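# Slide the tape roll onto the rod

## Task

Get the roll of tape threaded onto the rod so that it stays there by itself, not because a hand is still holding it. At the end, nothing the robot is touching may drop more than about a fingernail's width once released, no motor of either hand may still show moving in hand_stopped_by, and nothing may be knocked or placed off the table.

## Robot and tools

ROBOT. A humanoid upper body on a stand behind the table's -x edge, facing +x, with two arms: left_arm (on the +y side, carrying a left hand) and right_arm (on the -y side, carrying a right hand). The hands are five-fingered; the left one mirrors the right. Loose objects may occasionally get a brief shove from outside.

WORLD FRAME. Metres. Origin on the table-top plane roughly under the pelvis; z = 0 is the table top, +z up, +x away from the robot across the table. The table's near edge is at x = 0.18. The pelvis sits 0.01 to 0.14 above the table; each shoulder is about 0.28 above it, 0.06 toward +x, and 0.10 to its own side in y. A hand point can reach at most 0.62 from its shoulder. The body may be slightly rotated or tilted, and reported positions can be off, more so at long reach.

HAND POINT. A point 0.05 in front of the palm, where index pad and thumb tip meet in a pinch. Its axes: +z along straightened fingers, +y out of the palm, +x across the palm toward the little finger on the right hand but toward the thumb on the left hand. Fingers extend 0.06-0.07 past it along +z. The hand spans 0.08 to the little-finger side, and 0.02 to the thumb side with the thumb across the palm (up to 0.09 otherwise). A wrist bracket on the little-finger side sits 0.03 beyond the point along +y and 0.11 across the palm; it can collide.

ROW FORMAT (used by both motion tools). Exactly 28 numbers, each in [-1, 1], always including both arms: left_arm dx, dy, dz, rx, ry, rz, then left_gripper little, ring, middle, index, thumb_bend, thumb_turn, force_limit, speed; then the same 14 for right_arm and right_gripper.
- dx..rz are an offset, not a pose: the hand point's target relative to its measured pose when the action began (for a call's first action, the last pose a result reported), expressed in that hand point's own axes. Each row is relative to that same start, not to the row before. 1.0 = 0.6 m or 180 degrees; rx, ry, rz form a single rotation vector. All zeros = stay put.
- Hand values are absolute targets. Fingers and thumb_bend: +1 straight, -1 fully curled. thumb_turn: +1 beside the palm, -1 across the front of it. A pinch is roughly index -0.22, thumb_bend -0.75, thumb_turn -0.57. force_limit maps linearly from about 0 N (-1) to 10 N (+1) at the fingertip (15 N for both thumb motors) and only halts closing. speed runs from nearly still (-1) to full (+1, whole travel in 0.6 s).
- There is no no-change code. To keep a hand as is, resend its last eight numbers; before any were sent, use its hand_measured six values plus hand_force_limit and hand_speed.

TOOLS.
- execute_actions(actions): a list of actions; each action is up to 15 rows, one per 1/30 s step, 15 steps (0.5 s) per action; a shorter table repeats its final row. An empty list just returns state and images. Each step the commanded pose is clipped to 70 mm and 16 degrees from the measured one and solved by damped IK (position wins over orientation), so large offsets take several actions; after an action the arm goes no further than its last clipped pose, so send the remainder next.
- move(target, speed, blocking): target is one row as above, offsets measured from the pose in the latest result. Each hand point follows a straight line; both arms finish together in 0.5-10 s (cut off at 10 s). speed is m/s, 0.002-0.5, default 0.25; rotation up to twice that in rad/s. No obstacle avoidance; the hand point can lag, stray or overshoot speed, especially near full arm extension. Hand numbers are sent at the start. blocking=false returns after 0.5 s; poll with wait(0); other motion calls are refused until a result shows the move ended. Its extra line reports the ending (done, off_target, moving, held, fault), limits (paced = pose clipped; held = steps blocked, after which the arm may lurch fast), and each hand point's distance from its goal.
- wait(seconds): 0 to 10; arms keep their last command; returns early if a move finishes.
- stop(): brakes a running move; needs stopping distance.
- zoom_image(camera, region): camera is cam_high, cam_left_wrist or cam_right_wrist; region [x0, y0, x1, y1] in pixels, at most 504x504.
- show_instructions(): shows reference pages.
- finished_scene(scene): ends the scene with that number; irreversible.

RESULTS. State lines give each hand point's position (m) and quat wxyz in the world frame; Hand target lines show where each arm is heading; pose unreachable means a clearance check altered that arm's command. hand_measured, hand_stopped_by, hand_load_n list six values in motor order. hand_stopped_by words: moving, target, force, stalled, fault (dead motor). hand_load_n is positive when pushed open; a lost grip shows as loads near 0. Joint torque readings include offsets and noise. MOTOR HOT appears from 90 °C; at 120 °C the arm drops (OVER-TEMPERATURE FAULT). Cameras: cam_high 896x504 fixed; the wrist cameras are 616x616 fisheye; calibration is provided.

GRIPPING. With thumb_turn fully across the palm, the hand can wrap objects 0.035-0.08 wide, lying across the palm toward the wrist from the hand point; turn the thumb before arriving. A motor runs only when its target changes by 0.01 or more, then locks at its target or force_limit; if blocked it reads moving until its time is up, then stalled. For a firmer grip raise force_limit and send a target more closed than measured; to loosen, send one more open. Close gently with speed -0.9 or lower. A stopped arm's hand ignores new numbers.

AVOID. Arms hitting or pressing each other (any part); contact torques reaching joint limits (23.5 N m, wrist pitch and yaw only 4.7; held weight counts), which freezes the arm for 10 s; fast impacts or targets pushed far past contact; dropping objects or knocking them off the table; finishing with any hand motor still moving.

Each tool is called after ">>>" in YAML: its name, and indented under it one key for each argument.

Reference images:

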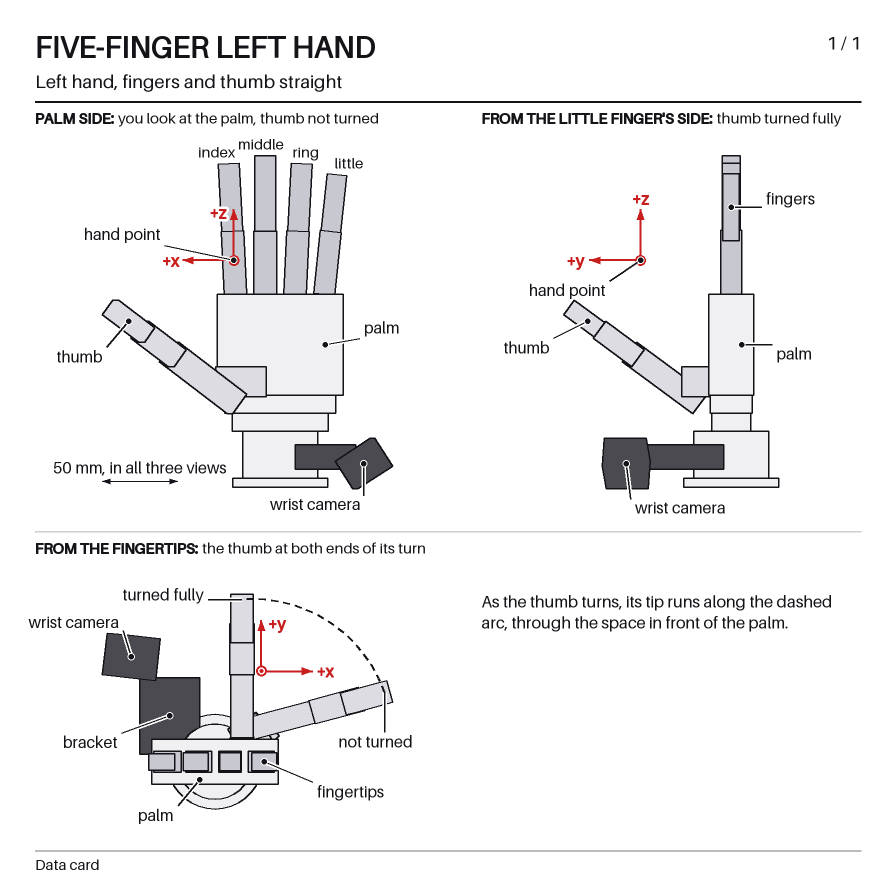

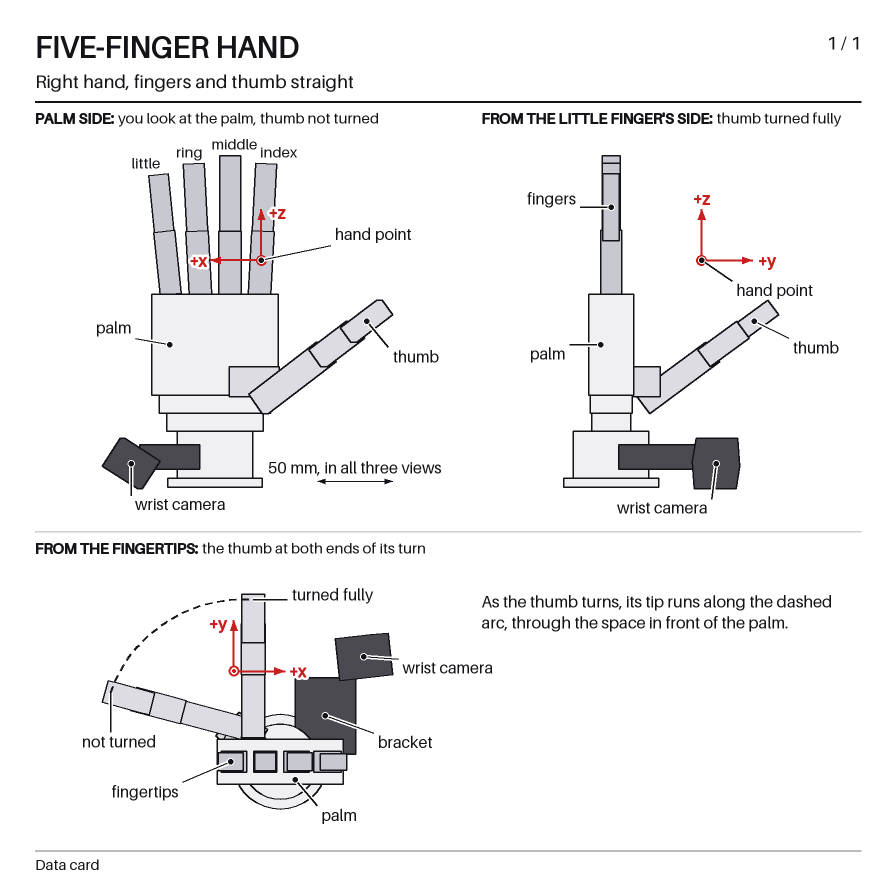

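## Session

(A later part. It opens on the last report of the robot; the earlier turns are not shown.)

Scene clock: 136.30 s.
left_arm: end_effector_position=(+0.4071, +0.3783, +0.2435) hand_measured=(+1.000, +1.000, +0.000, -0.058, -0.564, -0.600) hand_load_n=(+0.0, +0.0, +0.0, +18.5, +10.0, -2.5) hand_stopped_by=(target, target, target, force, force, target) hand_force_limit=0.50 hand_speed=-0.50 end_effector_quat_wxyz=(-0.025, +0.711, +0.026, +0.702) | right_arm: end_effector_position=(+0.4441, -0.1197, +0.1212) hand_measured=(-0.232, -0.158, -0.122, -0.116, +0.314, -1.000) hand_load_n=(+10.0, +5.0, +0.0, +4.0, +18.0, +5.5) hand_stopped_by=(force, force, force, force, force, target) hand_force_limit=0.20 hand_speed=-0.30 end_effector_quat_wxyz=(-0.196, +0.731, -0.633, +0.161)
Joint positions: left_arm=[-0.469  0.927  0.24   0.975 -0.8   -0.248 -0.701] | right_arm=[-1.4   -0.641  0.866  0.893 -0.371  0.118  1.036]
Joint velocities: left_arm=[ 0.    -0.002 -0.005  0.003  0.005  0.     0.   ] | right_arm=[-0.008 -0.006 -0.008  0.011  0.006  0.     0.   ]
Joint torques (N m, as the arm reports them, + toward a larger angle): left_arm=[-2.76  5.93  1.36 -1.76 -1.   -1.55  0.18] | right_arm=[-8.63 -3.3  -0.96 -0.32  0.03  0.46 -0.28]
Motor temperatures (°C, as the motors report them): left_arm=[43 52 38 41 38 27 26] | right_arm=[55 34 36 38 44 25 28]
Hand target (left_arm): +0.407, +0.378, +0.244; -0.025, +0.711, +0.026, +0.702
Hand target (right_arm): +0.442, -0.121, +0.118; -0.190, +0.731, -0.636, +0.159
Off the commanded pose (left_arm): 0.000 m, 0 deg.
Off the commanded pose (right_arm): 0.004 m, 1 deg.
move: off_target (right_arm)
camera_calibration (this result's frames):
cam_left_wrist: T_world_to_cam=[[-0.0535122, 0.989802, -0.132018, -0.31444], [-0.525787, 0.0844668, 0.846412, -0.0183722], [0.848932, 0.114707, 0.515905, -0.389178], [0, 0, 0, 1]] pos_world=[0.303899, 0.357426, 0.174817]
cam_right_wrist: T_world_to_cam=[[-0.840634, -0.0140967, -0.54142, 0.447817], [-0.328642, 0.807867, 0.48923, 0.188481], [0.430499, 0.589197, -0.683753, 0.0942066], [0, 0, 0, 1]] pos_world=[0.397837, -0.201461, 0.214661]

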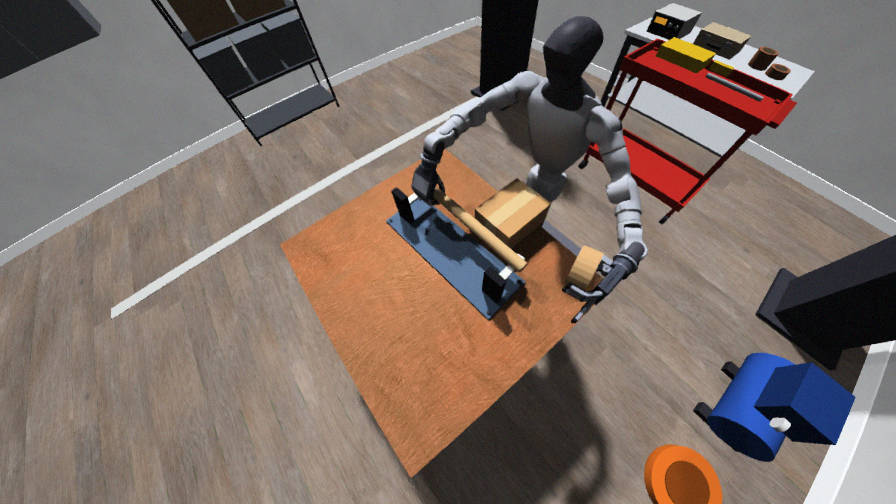

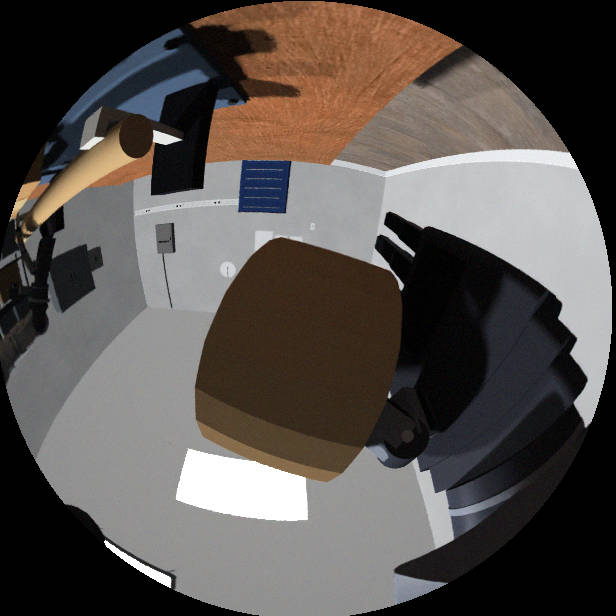

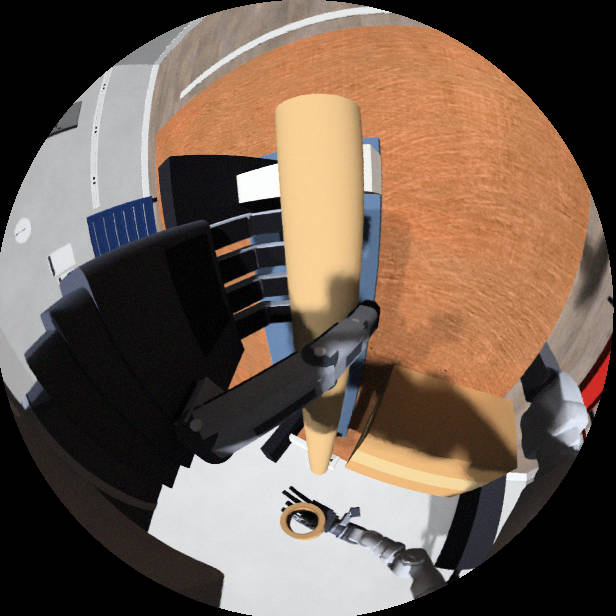

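Gripped. Lift rod 9 cm.

>>> move:
  target: [0,0,0,0,0,0,1,1,0.0,-0.5,-0.95,-0.6,0.5,-0.5, 0,0.075,-0.13,0,0,0,-0.9,-0.9,-0.9,-0.9,-0.9,-1,0.2,-0.3]
  speed: 0.06

>>> zoom_image:
  camera: "cam_high"
  region: [380, 120, 680, 340]

Scene clock: 144.13 s.
left_arm: end_effector_position=(+0.4071, +0.3783, +0.2435) hand_measured=(+1.000, +1.000, +0.000, -0.058, -0.564, -0.600) hand_load_n=(+0.0, +0.0, +0.0, +18.5, +10.0, -2.5) hand_stopped_by=(target, target, target, force, force, target) hand_force_limit=0.50 hand_speed=-0.50 end_effector_quat_wxyz=(-0.025, +0.711, +0.026, +0.702) | right_arm: end_effector_position=(+0.3704, -0.1324, +0.1705) hand_measured=(-0.234, -0.158, -0.122, -0.116, +0.310, -1.000) hand_load_n=(+0.0, +0.0, +0.0, +7.5, +5.5, -0.5) hand_stopped_by=(force, force, force, force, force, target) hand_force_limit=0.20 hand_speed=-0.30 end_effector_quat_wxyz=(-0.203, +0.728, -0.633, +0.168)
Joint positions: left_arm=[-0.469  0.927  0.24   0.975 -0.8   -0.248 -0.701] | right_arm=[-1.179 -1.075  0.756 -0.095 -0.301  0.621  1.257]
Joint velocities: left_arm=[-0.003 -0.005 -0.028 -0.003 -0.003  0.     0.   ] | right_arm=[-0.002 -0.005 -0.009 -0.008  0.005  0.     0.   ]
Joint torques (N m, as the arm reports them, + toward a larger angle): left_arm=[-2.77  5.92  1.34 -1.74 -1.02 -1.54  0.18] | right_arm=[-7.98 -3.72 -3.48 -0.72  0.09  0.26 -0.34]
Motor temperatures (°C, as the motors report them): left_arm=[43 54 38 41 38 28 25] | right_arm=[56 34 36 38 44 25 28]
Hand target (left_arm): +0.407, +0.378, +0.244; -0.025, +0.711, +0.026, +0.702
Hand target (right_arm): +0.368, -0.133, +0.169; -0.200, +0.730, -0.633, +0.165
Off the commanded pose (left_arm): 0.000 m, 0 deg.
Off the commanded pose (right_arm): 0.005 m, 1 deg.
move: off_target (right_arm)
camera_calibration (this result's frames):
cam_left_wrist: T_world_to_cam=[[-0.0535123, 0.989802, -0.132018, -0.31444], [-0.525787, 0.0844667, 0.846412, -0.0183721], [0.848932, 0.114707, 0.515905, -0.389178], [0, 0, 0, 1]] pos_world=[0.303899, 0.357426, 0.174817]
cam_right_wrist: T_world_to_cam=[[-0.829971, -0.00860296, -0.55774, 0.411934], [-0.334304, 0.808086, 0.485013, 0.153242], [0.44653, 0.589001, -0.673564, 0.159466], [0, 0, 0, 1]] pos_world=[0.321917, -0.214215, 0.262839]

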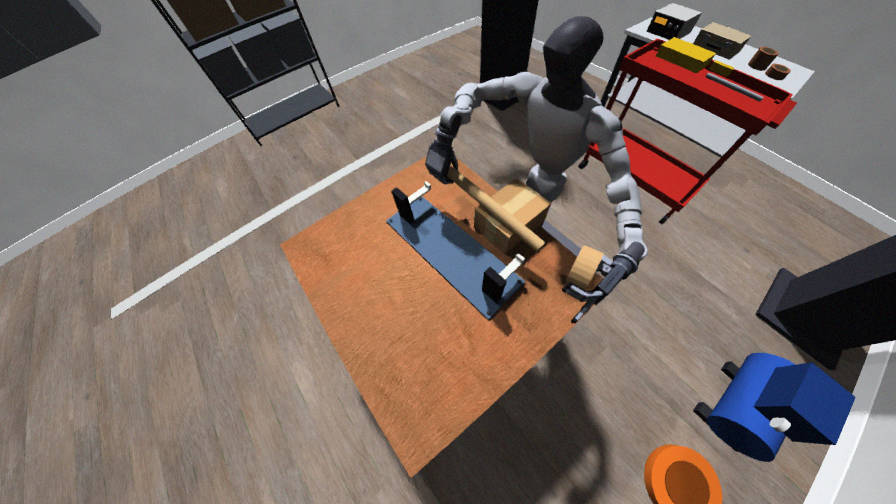

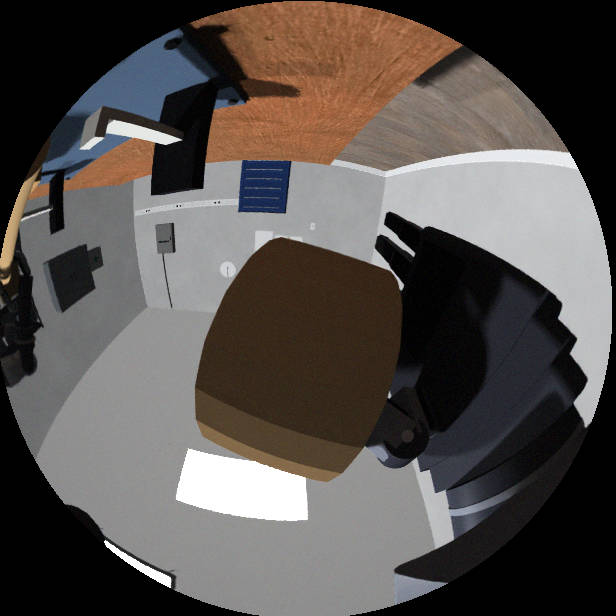

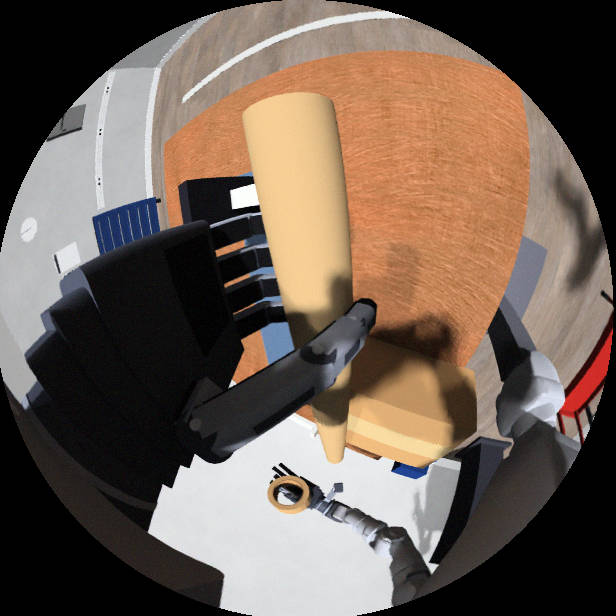

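Region (380, 120, 680, 340) of cam_high's 896x504 image, scaled by 1.680, with more detail than that image has; it fills the top 370 rows of this view, and the rest is white.

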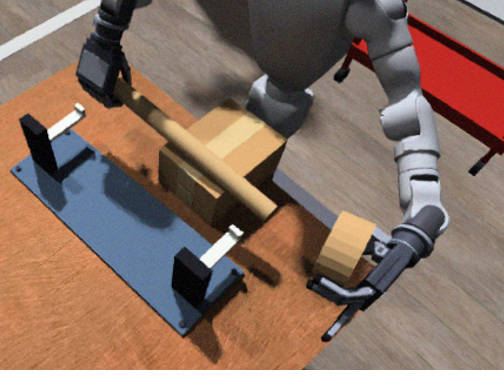

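>>> move:
  target: [0,0,0,0,0,0,1,1,0.0,-0.5,-0.95,-0.6,0.5,-0.5, 0,-0.05,-0.08,0,0,0,-1,-1,-1,-1,-1,-1,0.6,-0.3]
  speed: 0.05

Scene clock: 149.27 s.
left_arm: end_effector_position=(+0.4071, +0.3783, +0.2435) hand_measured=(+1.000, +1.000, +0.000, -0.058, -0.564, -0.600) hand_load_n=(+0.0, +0.0, +0.0, +18.5, +10.0, -2.5) hand_stopped_by=(target, target, target, force, force, target) hand_force_limit=0.50 hand_speed=-0.50 end_effector_quat_wxyz=(-0.025, +0.711, +0.026, +0.702) | right_arm: end_effector_position=(+0.3726, -0.1298, +0.2275) hand_measured=(-0.342, -0.256, -0.192, -0.132, +0.302, -1.000) hand_load_n=(+0.0, +0.0, +0.5, +8.5, +6.0, +1.0) hand_stopped_by=(force, force, force, force, force, target) hand_force_limit=0.60 hand_speed=-0.30 end_effector_quat_wxyz=(-0.206, +0.728, -0.632, +0.169)
Joint positions: left_arm=[-0.469  0.927  0.24   0.975 -0.8   -0.248 -0.701] | right_arm=[-1.374 -1.1    0.74  -0.041 -0.284  0.603  1.433]
Joint velocities: left_arm=[ 0.008  0.    -0.011  0.008 -0.005  0.     0.   ] | right_arm=[-0.006  0.    -0.002  0.011 -0.005  0.     0.   ]
Joint torques (N m, as the arm reports them, + toward a larger angle): left_arm=[-2.77  5.93  1.36 -1.74 -1.02 -1.54  0.18] | right_arm=[-8.35 -3.49 -3.28  0.25  0.5   0.   -0.23]
Motor temperatures (°C, as the motors report them): left_arm=[42 55 38 41 38 29 25] | right_arm=[55 34 37 38 44 25 28]
Hand target (left_arm): +0.407, +0.378, +0.244; -0.025, +0.711, +0.026, +0.702
Hand target (right_arm): +0.371, -0.132, +0.227; -0.202, +0.730, -0.631, +0.168
Off the commanded pose (left_arm): 0.000 m, 0 deg.
Off the commanded pose (right_arm): 0.003 m, 0 deg.
move: done
camera_calibration (this result's frames):
cam_left_wrist: T_world_to_cam=[[-0.0535123, 0.989802, -0.132018, -0.31444], [-0.525787, 0.0844668, 0.846412, -0.0183721], [0.848931, 0.114707, 0.515905, -0.389178], [0, 0, 0, 1]] pos_world=[0.303899, 0.357426, 0.174817]
cam_right_wrist: T_world_to_cam=[[-0.826307, -0.0101145, -0.563129, 0.445244], [-0.34045, 0.805469, 0.485092, 0.126155], [0.448676, 0.592552, -0.669008, 0.193975], [0, 0, 0, 1]] pos_world=[0.323825, -0.212051, 0.319304]

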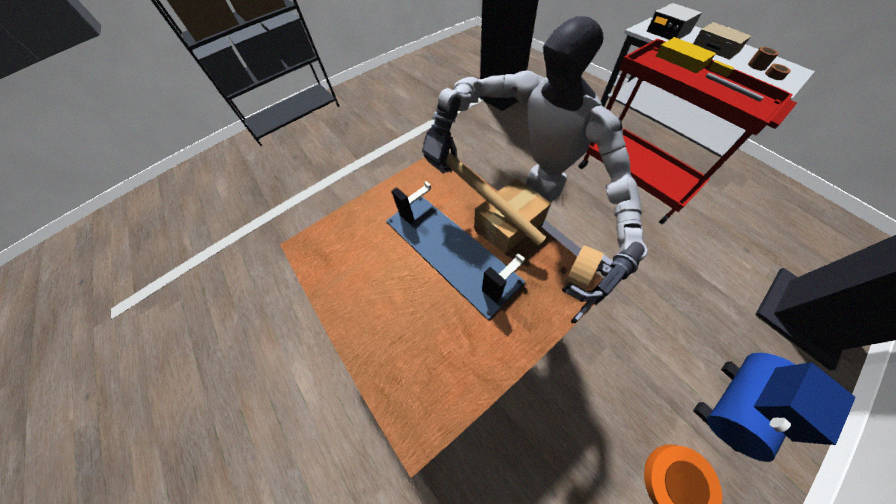

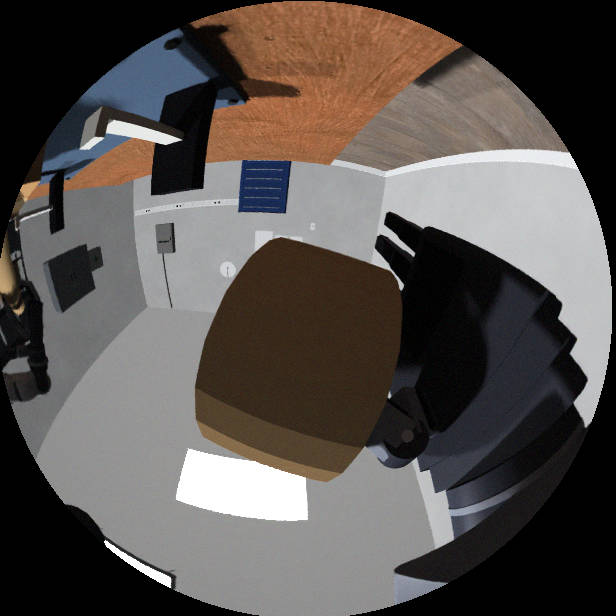

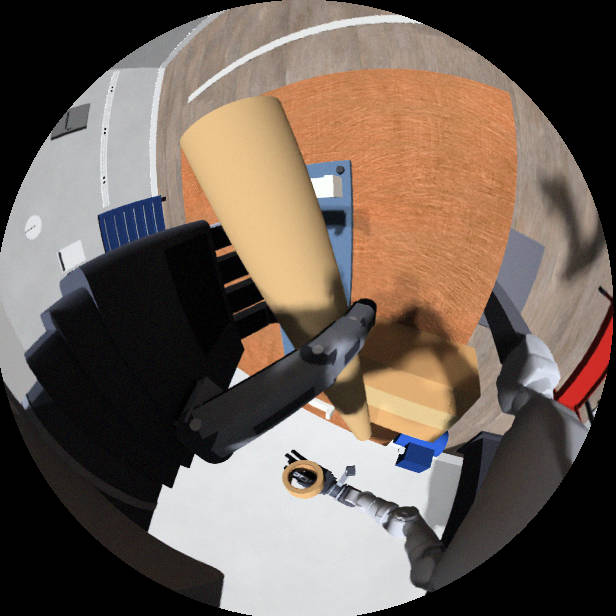

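>>> move:
  target: [0,0,-0.1,0,0,0,1,1,0.0,-0.5,-0.95,-0.6,0.5,-0.5, 0,0.045,0.075,0,0,0,-1,-1,-1,-1,-1,-1,0.6,-0.3]
  speed: 0.05

Scene clock: 157.53 s.
left_arm: end_effector_position=(+0.3448, +0.3791, +0.2471) hand_measured=(+1.000, +1.000, +0.000, -0.058, -0.564, -0.600) hand_load_n=(+0.0, +0.0, +0.0, +18.5, +10.0, -2.5) hand_stopped_by=(target, target, target, force, force, target) hand_force_limit=0.50 hand_speed=-0.50 end_effector_quat_wxyz=(-0.031, +0.711, +0.025, +0.702) | right_arm: end_effector_position=(+0.3699, -0.1299, +0.1732) hand_measured=(-0.342, -0.256, -0.192, -0.132, +0.298, -1.000) hand_load_n=(+5.0, +0.0, +0.0, +0.0, +2.5, -0.5) hand_stopped_by=(force, force, force, force, force, target) hand_force_limit=0.60 hand_speed=-0.30 end_effector_quat_wxyz=(-0.202, +0.728, -0.634, +0.162)
Joint positions: left_arm=[ 0.003  0.926  0.418  0.531 -0.94  -0.196 -0.625] | right_arm=[-1.197 -1.072  0.762 -0.083 -0.287  0.62   1.266]
Joint velocities: left_arm=[-0.005  0.002 -0.02   0.002  0.002  0.     0.   ] | right_arm=[-0.006  0.003  0.     0.006  0.008  0.    -0.002]
Joint torques (N m, as the arm reports them, + toward a larger angle): left_arm=[-1.44  5.38  2.36 -1.68 -1.23 -1.49  0.26] | right_arm=[-7.33 -3.33 -2.74 -0.28  0.21  0.52 -0.73]
Motor temperatures (°C, as the motors report them): left_arm=[42 56 38 41 38 29 25] | right_arm=[55 35 37 38 44 25 28]
Hand target (left_arm): +0.345, +0.380, +0.248; -0.030, +0.710, +0.029, +0.703
Hand target (right_arm): +0.373, -0.130, +0.176; -0.207, +0.726, -0.633, +0.169
Off the commanded pose (left_arm): 0.006 m, 1 deg.
Off the commanded pose (right_arm): 0.003 m, 1 deg.
move: off_target (left_arm)
camera_calibration (this result's frames):
cam_left_wrist: T_world_to_cam=[[-0.061261, 0.990663, -0.121798, -0.318294], [-0.52613, 0.0716467, 0.84738, -0.0494943], [0.848195, 0.115993, 0.516828, -0.338679], [0, 0, 0, 1]] pos_world=[0.241726, 0.358152, 0.178212]
cam_right_wrist: T_world_to_cam=[[-0.835578, -0.00573016, -0.549341, 0.414014], [-0.330777, 0.803624, 0.494747, 0.146246], [0.438629, 0.59511, -0.673386, 0.163691], [0, 0, 0, 1]] pos_world=[0.322517, -0.212569, 0.265307]

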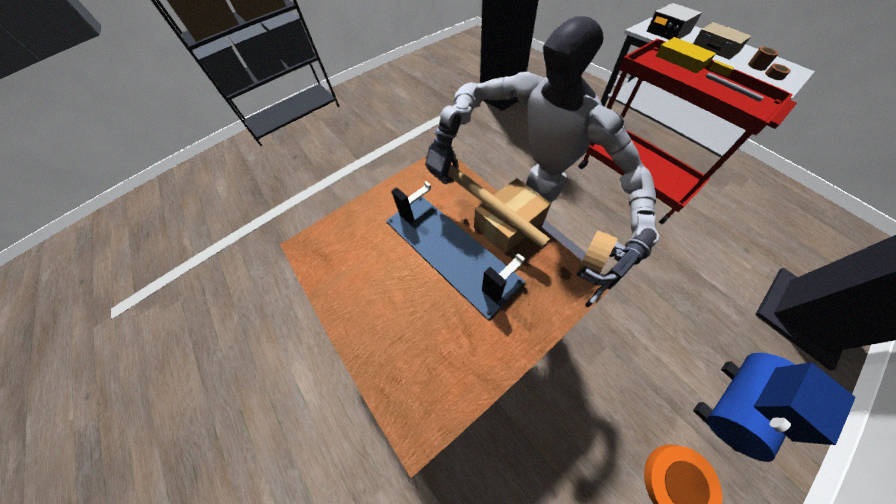

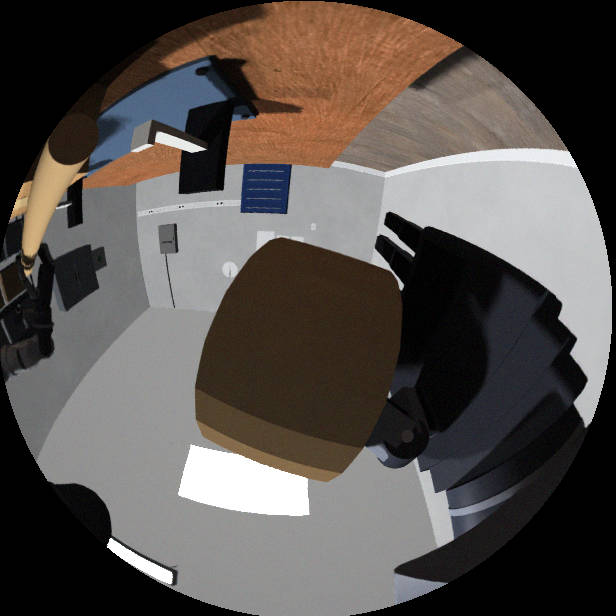

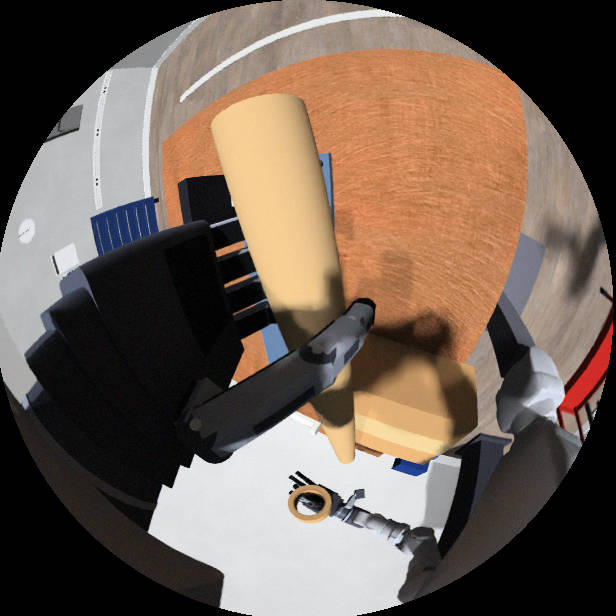

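>>> move:
  target: [-0.16,0.07,0,0,0,0,1,1,0.0,-0.5,-0.95,-0.6,0.5,-0.5, 0,0,0,0,0,0,-1,-1,-1,-1,-1,-1,0.6,-0.3]
  speed: 0.08

>>> zoom_image:
  camera: "cam_high"
  region: [460, 180, 680, 340]

Scene clock: 167.60 s.
left_arm: end_effector_position=(+0.3437, +0.3378, +0.1470) hand_measured=(+1.000, +1.000, +0.000, -0.058, -0.564, -0.600) hand_load_n=(+0.0, +0.0, +0.0, +18.5, +10.0, -2.5) hand_stopped_by=(target, target, target, force, force, target) hand_force_limit=0.50 hand_speed=-0.50 end_effector_quat_wxyz=(-0.032, +0.714, +0.027, +0.699) | right_arm: end_effector_position=(+0.3690, -0.1303, +0.1721) hand_measured=(-0.342, -0.256, -0.192, -0.132, +0.298, -1.000) hand_load_n=(+5.0, +0.0, +0.0, +0.0, +2.5, -0.5) hand_stopped_by=(force, force, force, force, force, target) hand_force_limit=0.60 hand_speed=-0.30 end_effector_quat_wxyz=(-0.201, +0.729, -0.635, +0.160)
Joint positions: left_arm=[-0.234  0.638  0.277  1.033 -0.763 -0.646 -0.758] | right_arm=[-1.194 -1.072  0.762 -0.083 -0.287  0.62   1.268]
Joint velocities: left_arm=[-0.011 -0.008 -0.005  0.031 -0.002 -0.014 -0.017] | right_arm=[-0.003  0.005  0.002 -0.009 -0.017  0.     0.   ]
Joint torques (N m, as the arm reports them, + toward a larger angle): left_arm=[-1.91  4.98  1.02 -1.55 -0.9  -1.61  0.11] | right_arm=[-7.25 -3.7  -2.93  0.07  0.12  0.16 -0.52]
Motor temperatures (°C, as the motors report them): left_arm=[40 55 39 41 38 30 25] | right_arm=[54 35 38 38 45 25 29]
Hand target (left_arm): +0.344, +0.338, +0.148; -0.033, +0.713, +0.026, +0.699
Hand target (right_arm): +0.370, -0.130, +0.173; -0.202, +0.728, -0.634, +0.162
Off the commanded pose (left_arm): 0.005 m, 1 deg.
Off the commanded pose (right_arm): 0.001 m, 0 deg.
move: off_target (left_arm)
camera_calibration (this result's frames):
cam_left_wrist: T_world_to_cam=[[-0.0668879, 0.990191, -0.122666, -0.287396], [-0.51901, 0.0704698, 0.851859, 0.0349823], [0.852147, 0.120644, 0.509205, -0.283036], [0, 0, 0, 1]] pos_world=[0.240121, 0.316259, 0.0790696]
cam_right_wrist: T_world_to_cam=[[-0.838228, -0.00544681, -0.545293, 0.412955], [-0.327808, 0.804145, 0.495876, 0.145536], [0.435794, 0.594409, -0.675842, 0.164987], [0, 0, 0, 1]] pos_world=[0.321958, -0.212853, 0.264518]

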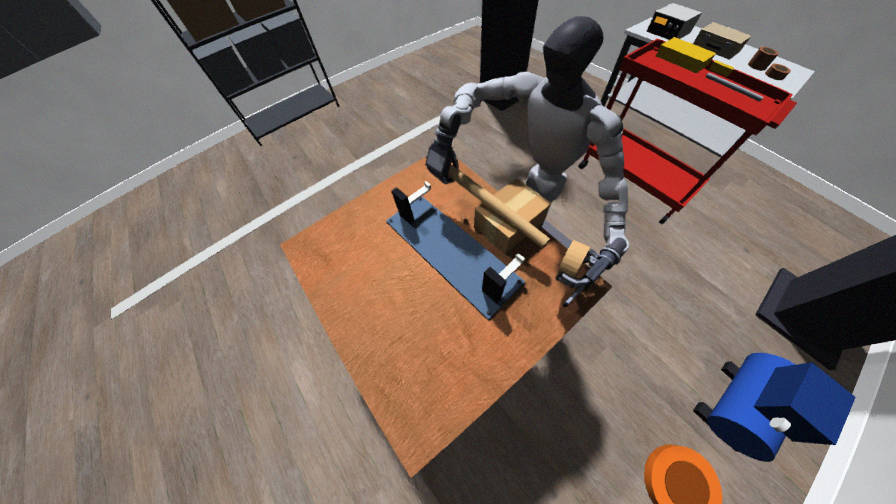

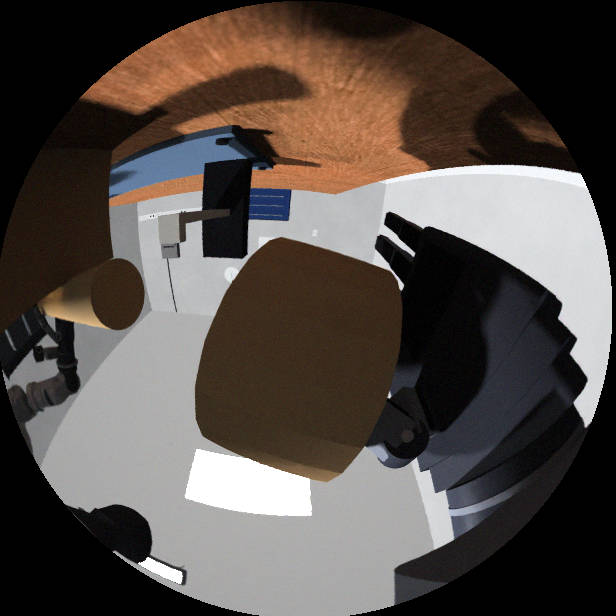

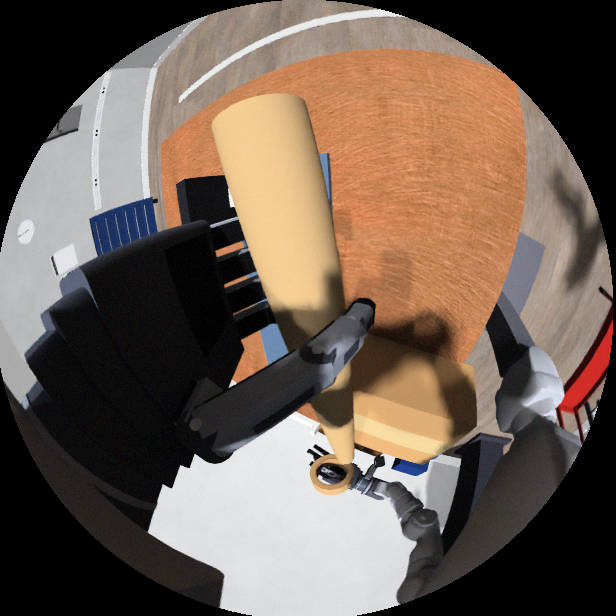

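Region (460, 180, 680, 340) of cam_high's 896x504 image, scaled by 2.291, with more detail than that image has; it fills the top 367 rows of this view, and the rest is white.

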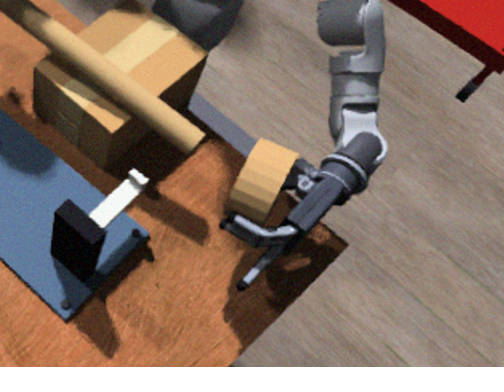

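>>> move:
  target: [0,0,0,0,0,0.14,1,1,0.0,-0.5,-0.95,-0.6,0.5,-0.5, 0,0,0,0,0,0,-1,-1,-1,-1,-1,-1,0.6,-0.3]
  speed: 0.08

>>> zoom_image:
  camera: "cam_high"
  region: [460, 180, 680, 340]

Scene clock: 178.83 s.
left_arm: end_effector_position=(+0.3447, +0.3374, +0.1510) hand_measured=(+1.000, +1.000, +0.000, -0.058, -0.564, -0.600) hand_load_n=(+0.0, +0.0, +0.0, +18.0, +11.0, -2.5) hand_stopped_by=(target, target, target, force, force, target) hand_force_limit=0.50 hand_speed=-0.50 end_effector_quat_wxyz=(-0.182, +0.698, -0.126, +0.681) | right_arm: end_effector_position=(+0.3681, -0.1307, +0.1710) hand_measured=(-0.342, -0.256, -0.192, -0.132, +0.298, -1.000) hand_load_n=(+4.5, +0.0, +0.0, +0.0, +2.5, -0.5) hand_stopped_by=(force, force, force, force, force, target) hand_force_limit=0.60 hand_speed=-0.30 end_effector_quat_wxyz=(-0.199, +0.729, -0.636, +0.159)
Joint positions: left_arm=[-0.18   0.752  0.185  0.993 -0.473 -0.871 -0.46 ] | right_arm=[-1.191 -1.072  0.762 -0.083 -0.287  0.62   1.27 ]
Joint velocities: left_arm=[ 0.008  0.002  0.006 -0.009  0.002  0.     0.008] | right_arm=[-0.005 -0.009  0.005  0.006 -0.003  0.     0.   ]
Joint torques (N m, as the arm reports them, + toward a larger angle): left_arm=[-1.57  5.29  1.08 -1.61 -0.83 -1.52  0.55] | right_arm=[-7.2  -3.88 -2.76  0.29 -0.36  0.18 -0.48]
Motor temperatures (°C, as the motors report them): left_arm=[39 55 38 41 38 30 25] | right_arm=[53 35 38 38 45 25 28]
Hand target (left_arm): +0.344, +0.337, +0.150; -0.182, +0.698, -0.130, +0.680
Hand target (right_arm): +0.369, -0.130, +0.172; -0.201, +0.729, -0.635, +0.160
Off the commanded pose (left_arm): 0.004 m, 1 deg.
Off the commanded pose (right_arm): 0.001 m, 0 deg.
move: off_target (left_arm)
camera_calibration (this result's frames):
cam_left_wrist: T_world_to_cam=[[-0.0564188, 0.95096, 0.304126, -0.341271], [-0.50298, -0.290205, 0.814121, 0.154087], [0.862455, -0.107038, 0.494686, -0.210432], [0, 0, 0, 1]] pos_world=[0.239737, 0.346727, 0.0824422]
cam_right_wrist: T_world_to_cam=[[-0.840832, -0.00510573, -0.541272, 0.411899], [-0.3248, 0.804692, 0.496967, 0.144853], [0.43302, 0.593671, -0.678269, 0.166231], [0, 0, 0, 1]] pos_world=[0.321405, -0.213146, 0.263712]

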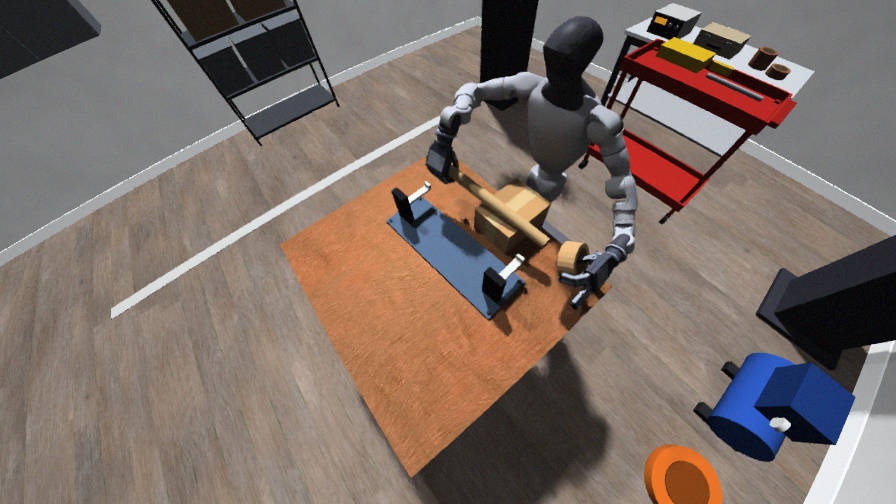

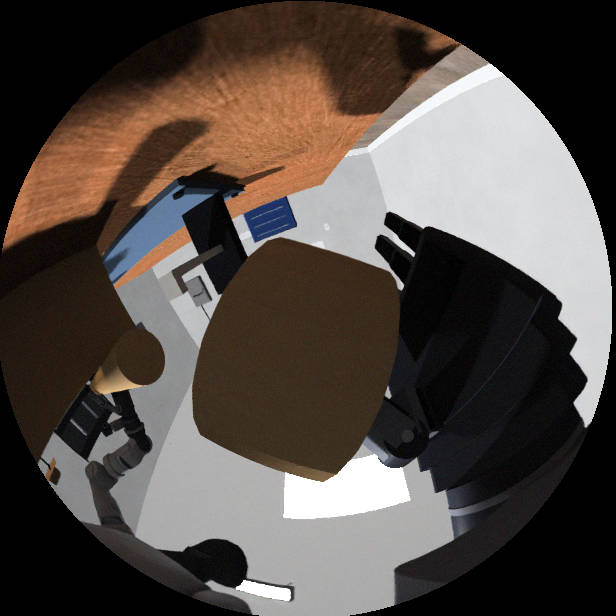

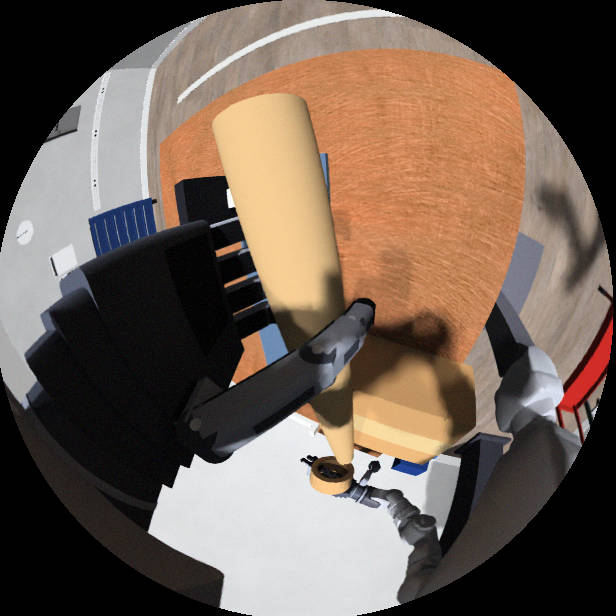

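Region (460, 180, 680, 340) of cam_high's 896x504 image, scaled by 2.291, with more detail than that image has; it fills the top 367 rows of this view, and the rest is white.

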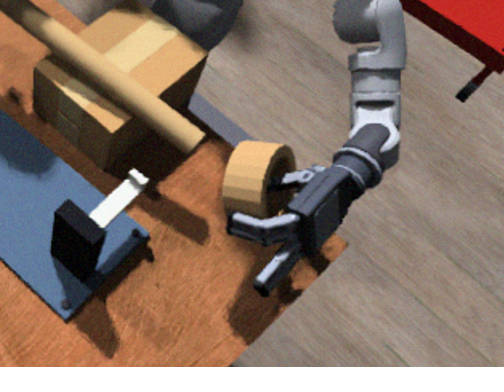

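>>> move:
  target: [0.03,0.097,-0.017,0,0,0,1,1,0.0,-0.5,-0.95,-0.6,0.5,-0.5, 0,0,0,0,0,0,-1,-1,-1,-1,-1,-1,0.6,-0.3]
  speed: 0.04

>>> zoom_image:
  camera: "cam_high"
  region: [460, 180, 680, 340]

>>> zoom_image:
  camera: "cam_right_wrist"
  region: [250, 400, 450, 540]

Scene clock: 186.50 s.
left_arm: end_effector_position=(+0.3377, +0.2806, +0.1446) hand_measured=(+1.000, +1.000, +0.000, -0.058, -0.564, -0.600) hand_load_n=(+0.0, +0.0, +0.0, +17.5, +11.5, -2.5) hand_stopped_by=(target, target, target, force, force, target) hand_force_limit=0.50 hand_speed=-0.50 end_effector_quat_wxyz=(-0.183, +0.698, -0.122, +0.682) | right_arm: end_effector_position=(+0.3672, -0.1311, +0.1699) hand_measured=(-0.342, -0.256, -0.192, -0.132, +0.298, -1.000) hand_load_n=(+4.5, +0.0, +0.0, +0.0, +2.5, +0.0) hand_stopped_by=(force, force, force, force, force, target) hand_force_limit=0.60 hand_speed=-0.30 end_effector_quat_wxyz=(-0.197, +0.729, -0.637, +0.157)
Joint positions: left_arm=[ 0.091  0.687  0.089  0.426 -0.32  -0.645 -0.062] | right_arm=[-1.188 -1.072  0.763 -0.083 -0.287  0.62   1.272]
Joint velocities: left_arm=[ 0.     0.002 -0.003  0.006  0.     0.     0.004] | right_arm=[-0.018 -0.003  0.002  0.006  0.008  0.     0.   ]
Joint torques (N m, as the arm reports them, + toward a larger angle): left_arm=[-1.06  3.88  1.54 -1.85 -0.52 -1.62  0.55] | right_arm=[-7.56 -3.09 -2.87  0.36  0.29  0.11 -0.57]
Motor temperatures (°C, as the motors report them): left_arm=[39 54 38 41 38 30 25] | right_arm=[53 35 38 38 45 25 28]
Hand target (left_arm): +0.337, +0.280, +0.143; -0.183, +0.699, -0.124, +0.680
Hand target (right_arm): +0.368, -0.131, +0.171; -0.199, +0.729, -0.636, +0.159
Off the commanded pose (left_arm): 0.005 m, 1 deg.
Off the commanded pose (right_arm): 0.001 m, 0 deg.
move: off_target (left_arm)
camera_calibration (this result's frames):
cam_left_wrist: T_world_to_cam=[[-0.0637739, 0.952039, 0.299258, -0.28286], [-0.502515, -0.289713, 0.814583, 0.138855], [0.862213, -0.0984326, 0.49689, -0.209926], [0, 0, 0, 1]] pos_world=[0.232739, 0.288858, 0.0758494]
cam_right_wrist: T_world_to_cam=[[-0.843317, -0.00475691, -0.537395, 0.410861], [-0.321881, 0.805232, 0.49799, 0.144222], [0.430359, 0.592941, -0.680597, 0.167397], [0, 0, 0, 1]] pos_world=[0.320868, -0.213435, 0.262903]

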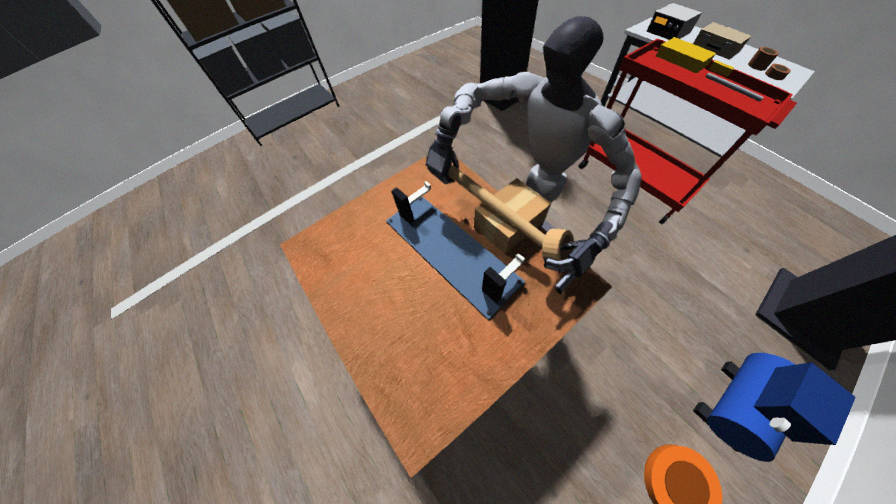

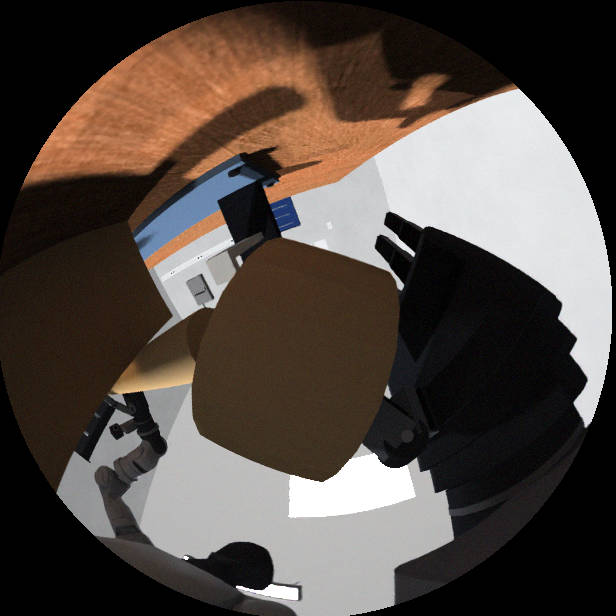

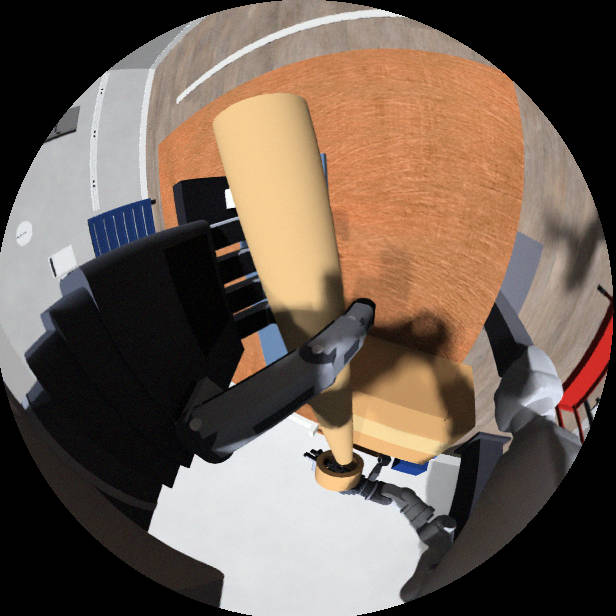

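Region (460, 180, 680, 340) of cam_high's 896x504 image, scaled by 2.291, with more detail than that image has; it fills the top 367 rows of this view, and the rest is white.

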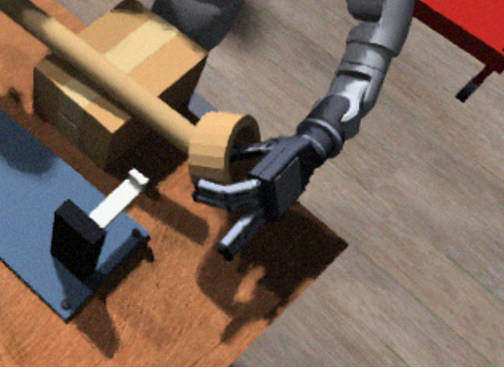

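Region (250, 400, 450, 540) of cam_right_wrist's 616x616 image, scaled by 2.520, with more detail than that image has; it fills the top 353 rows of this view, and the rest is white.

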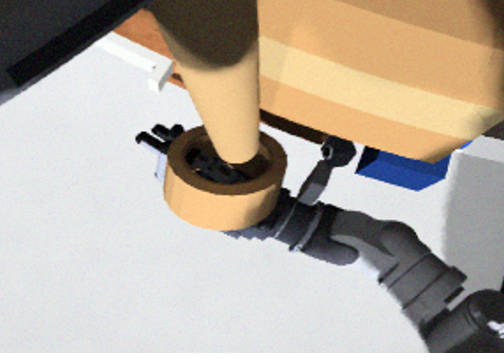

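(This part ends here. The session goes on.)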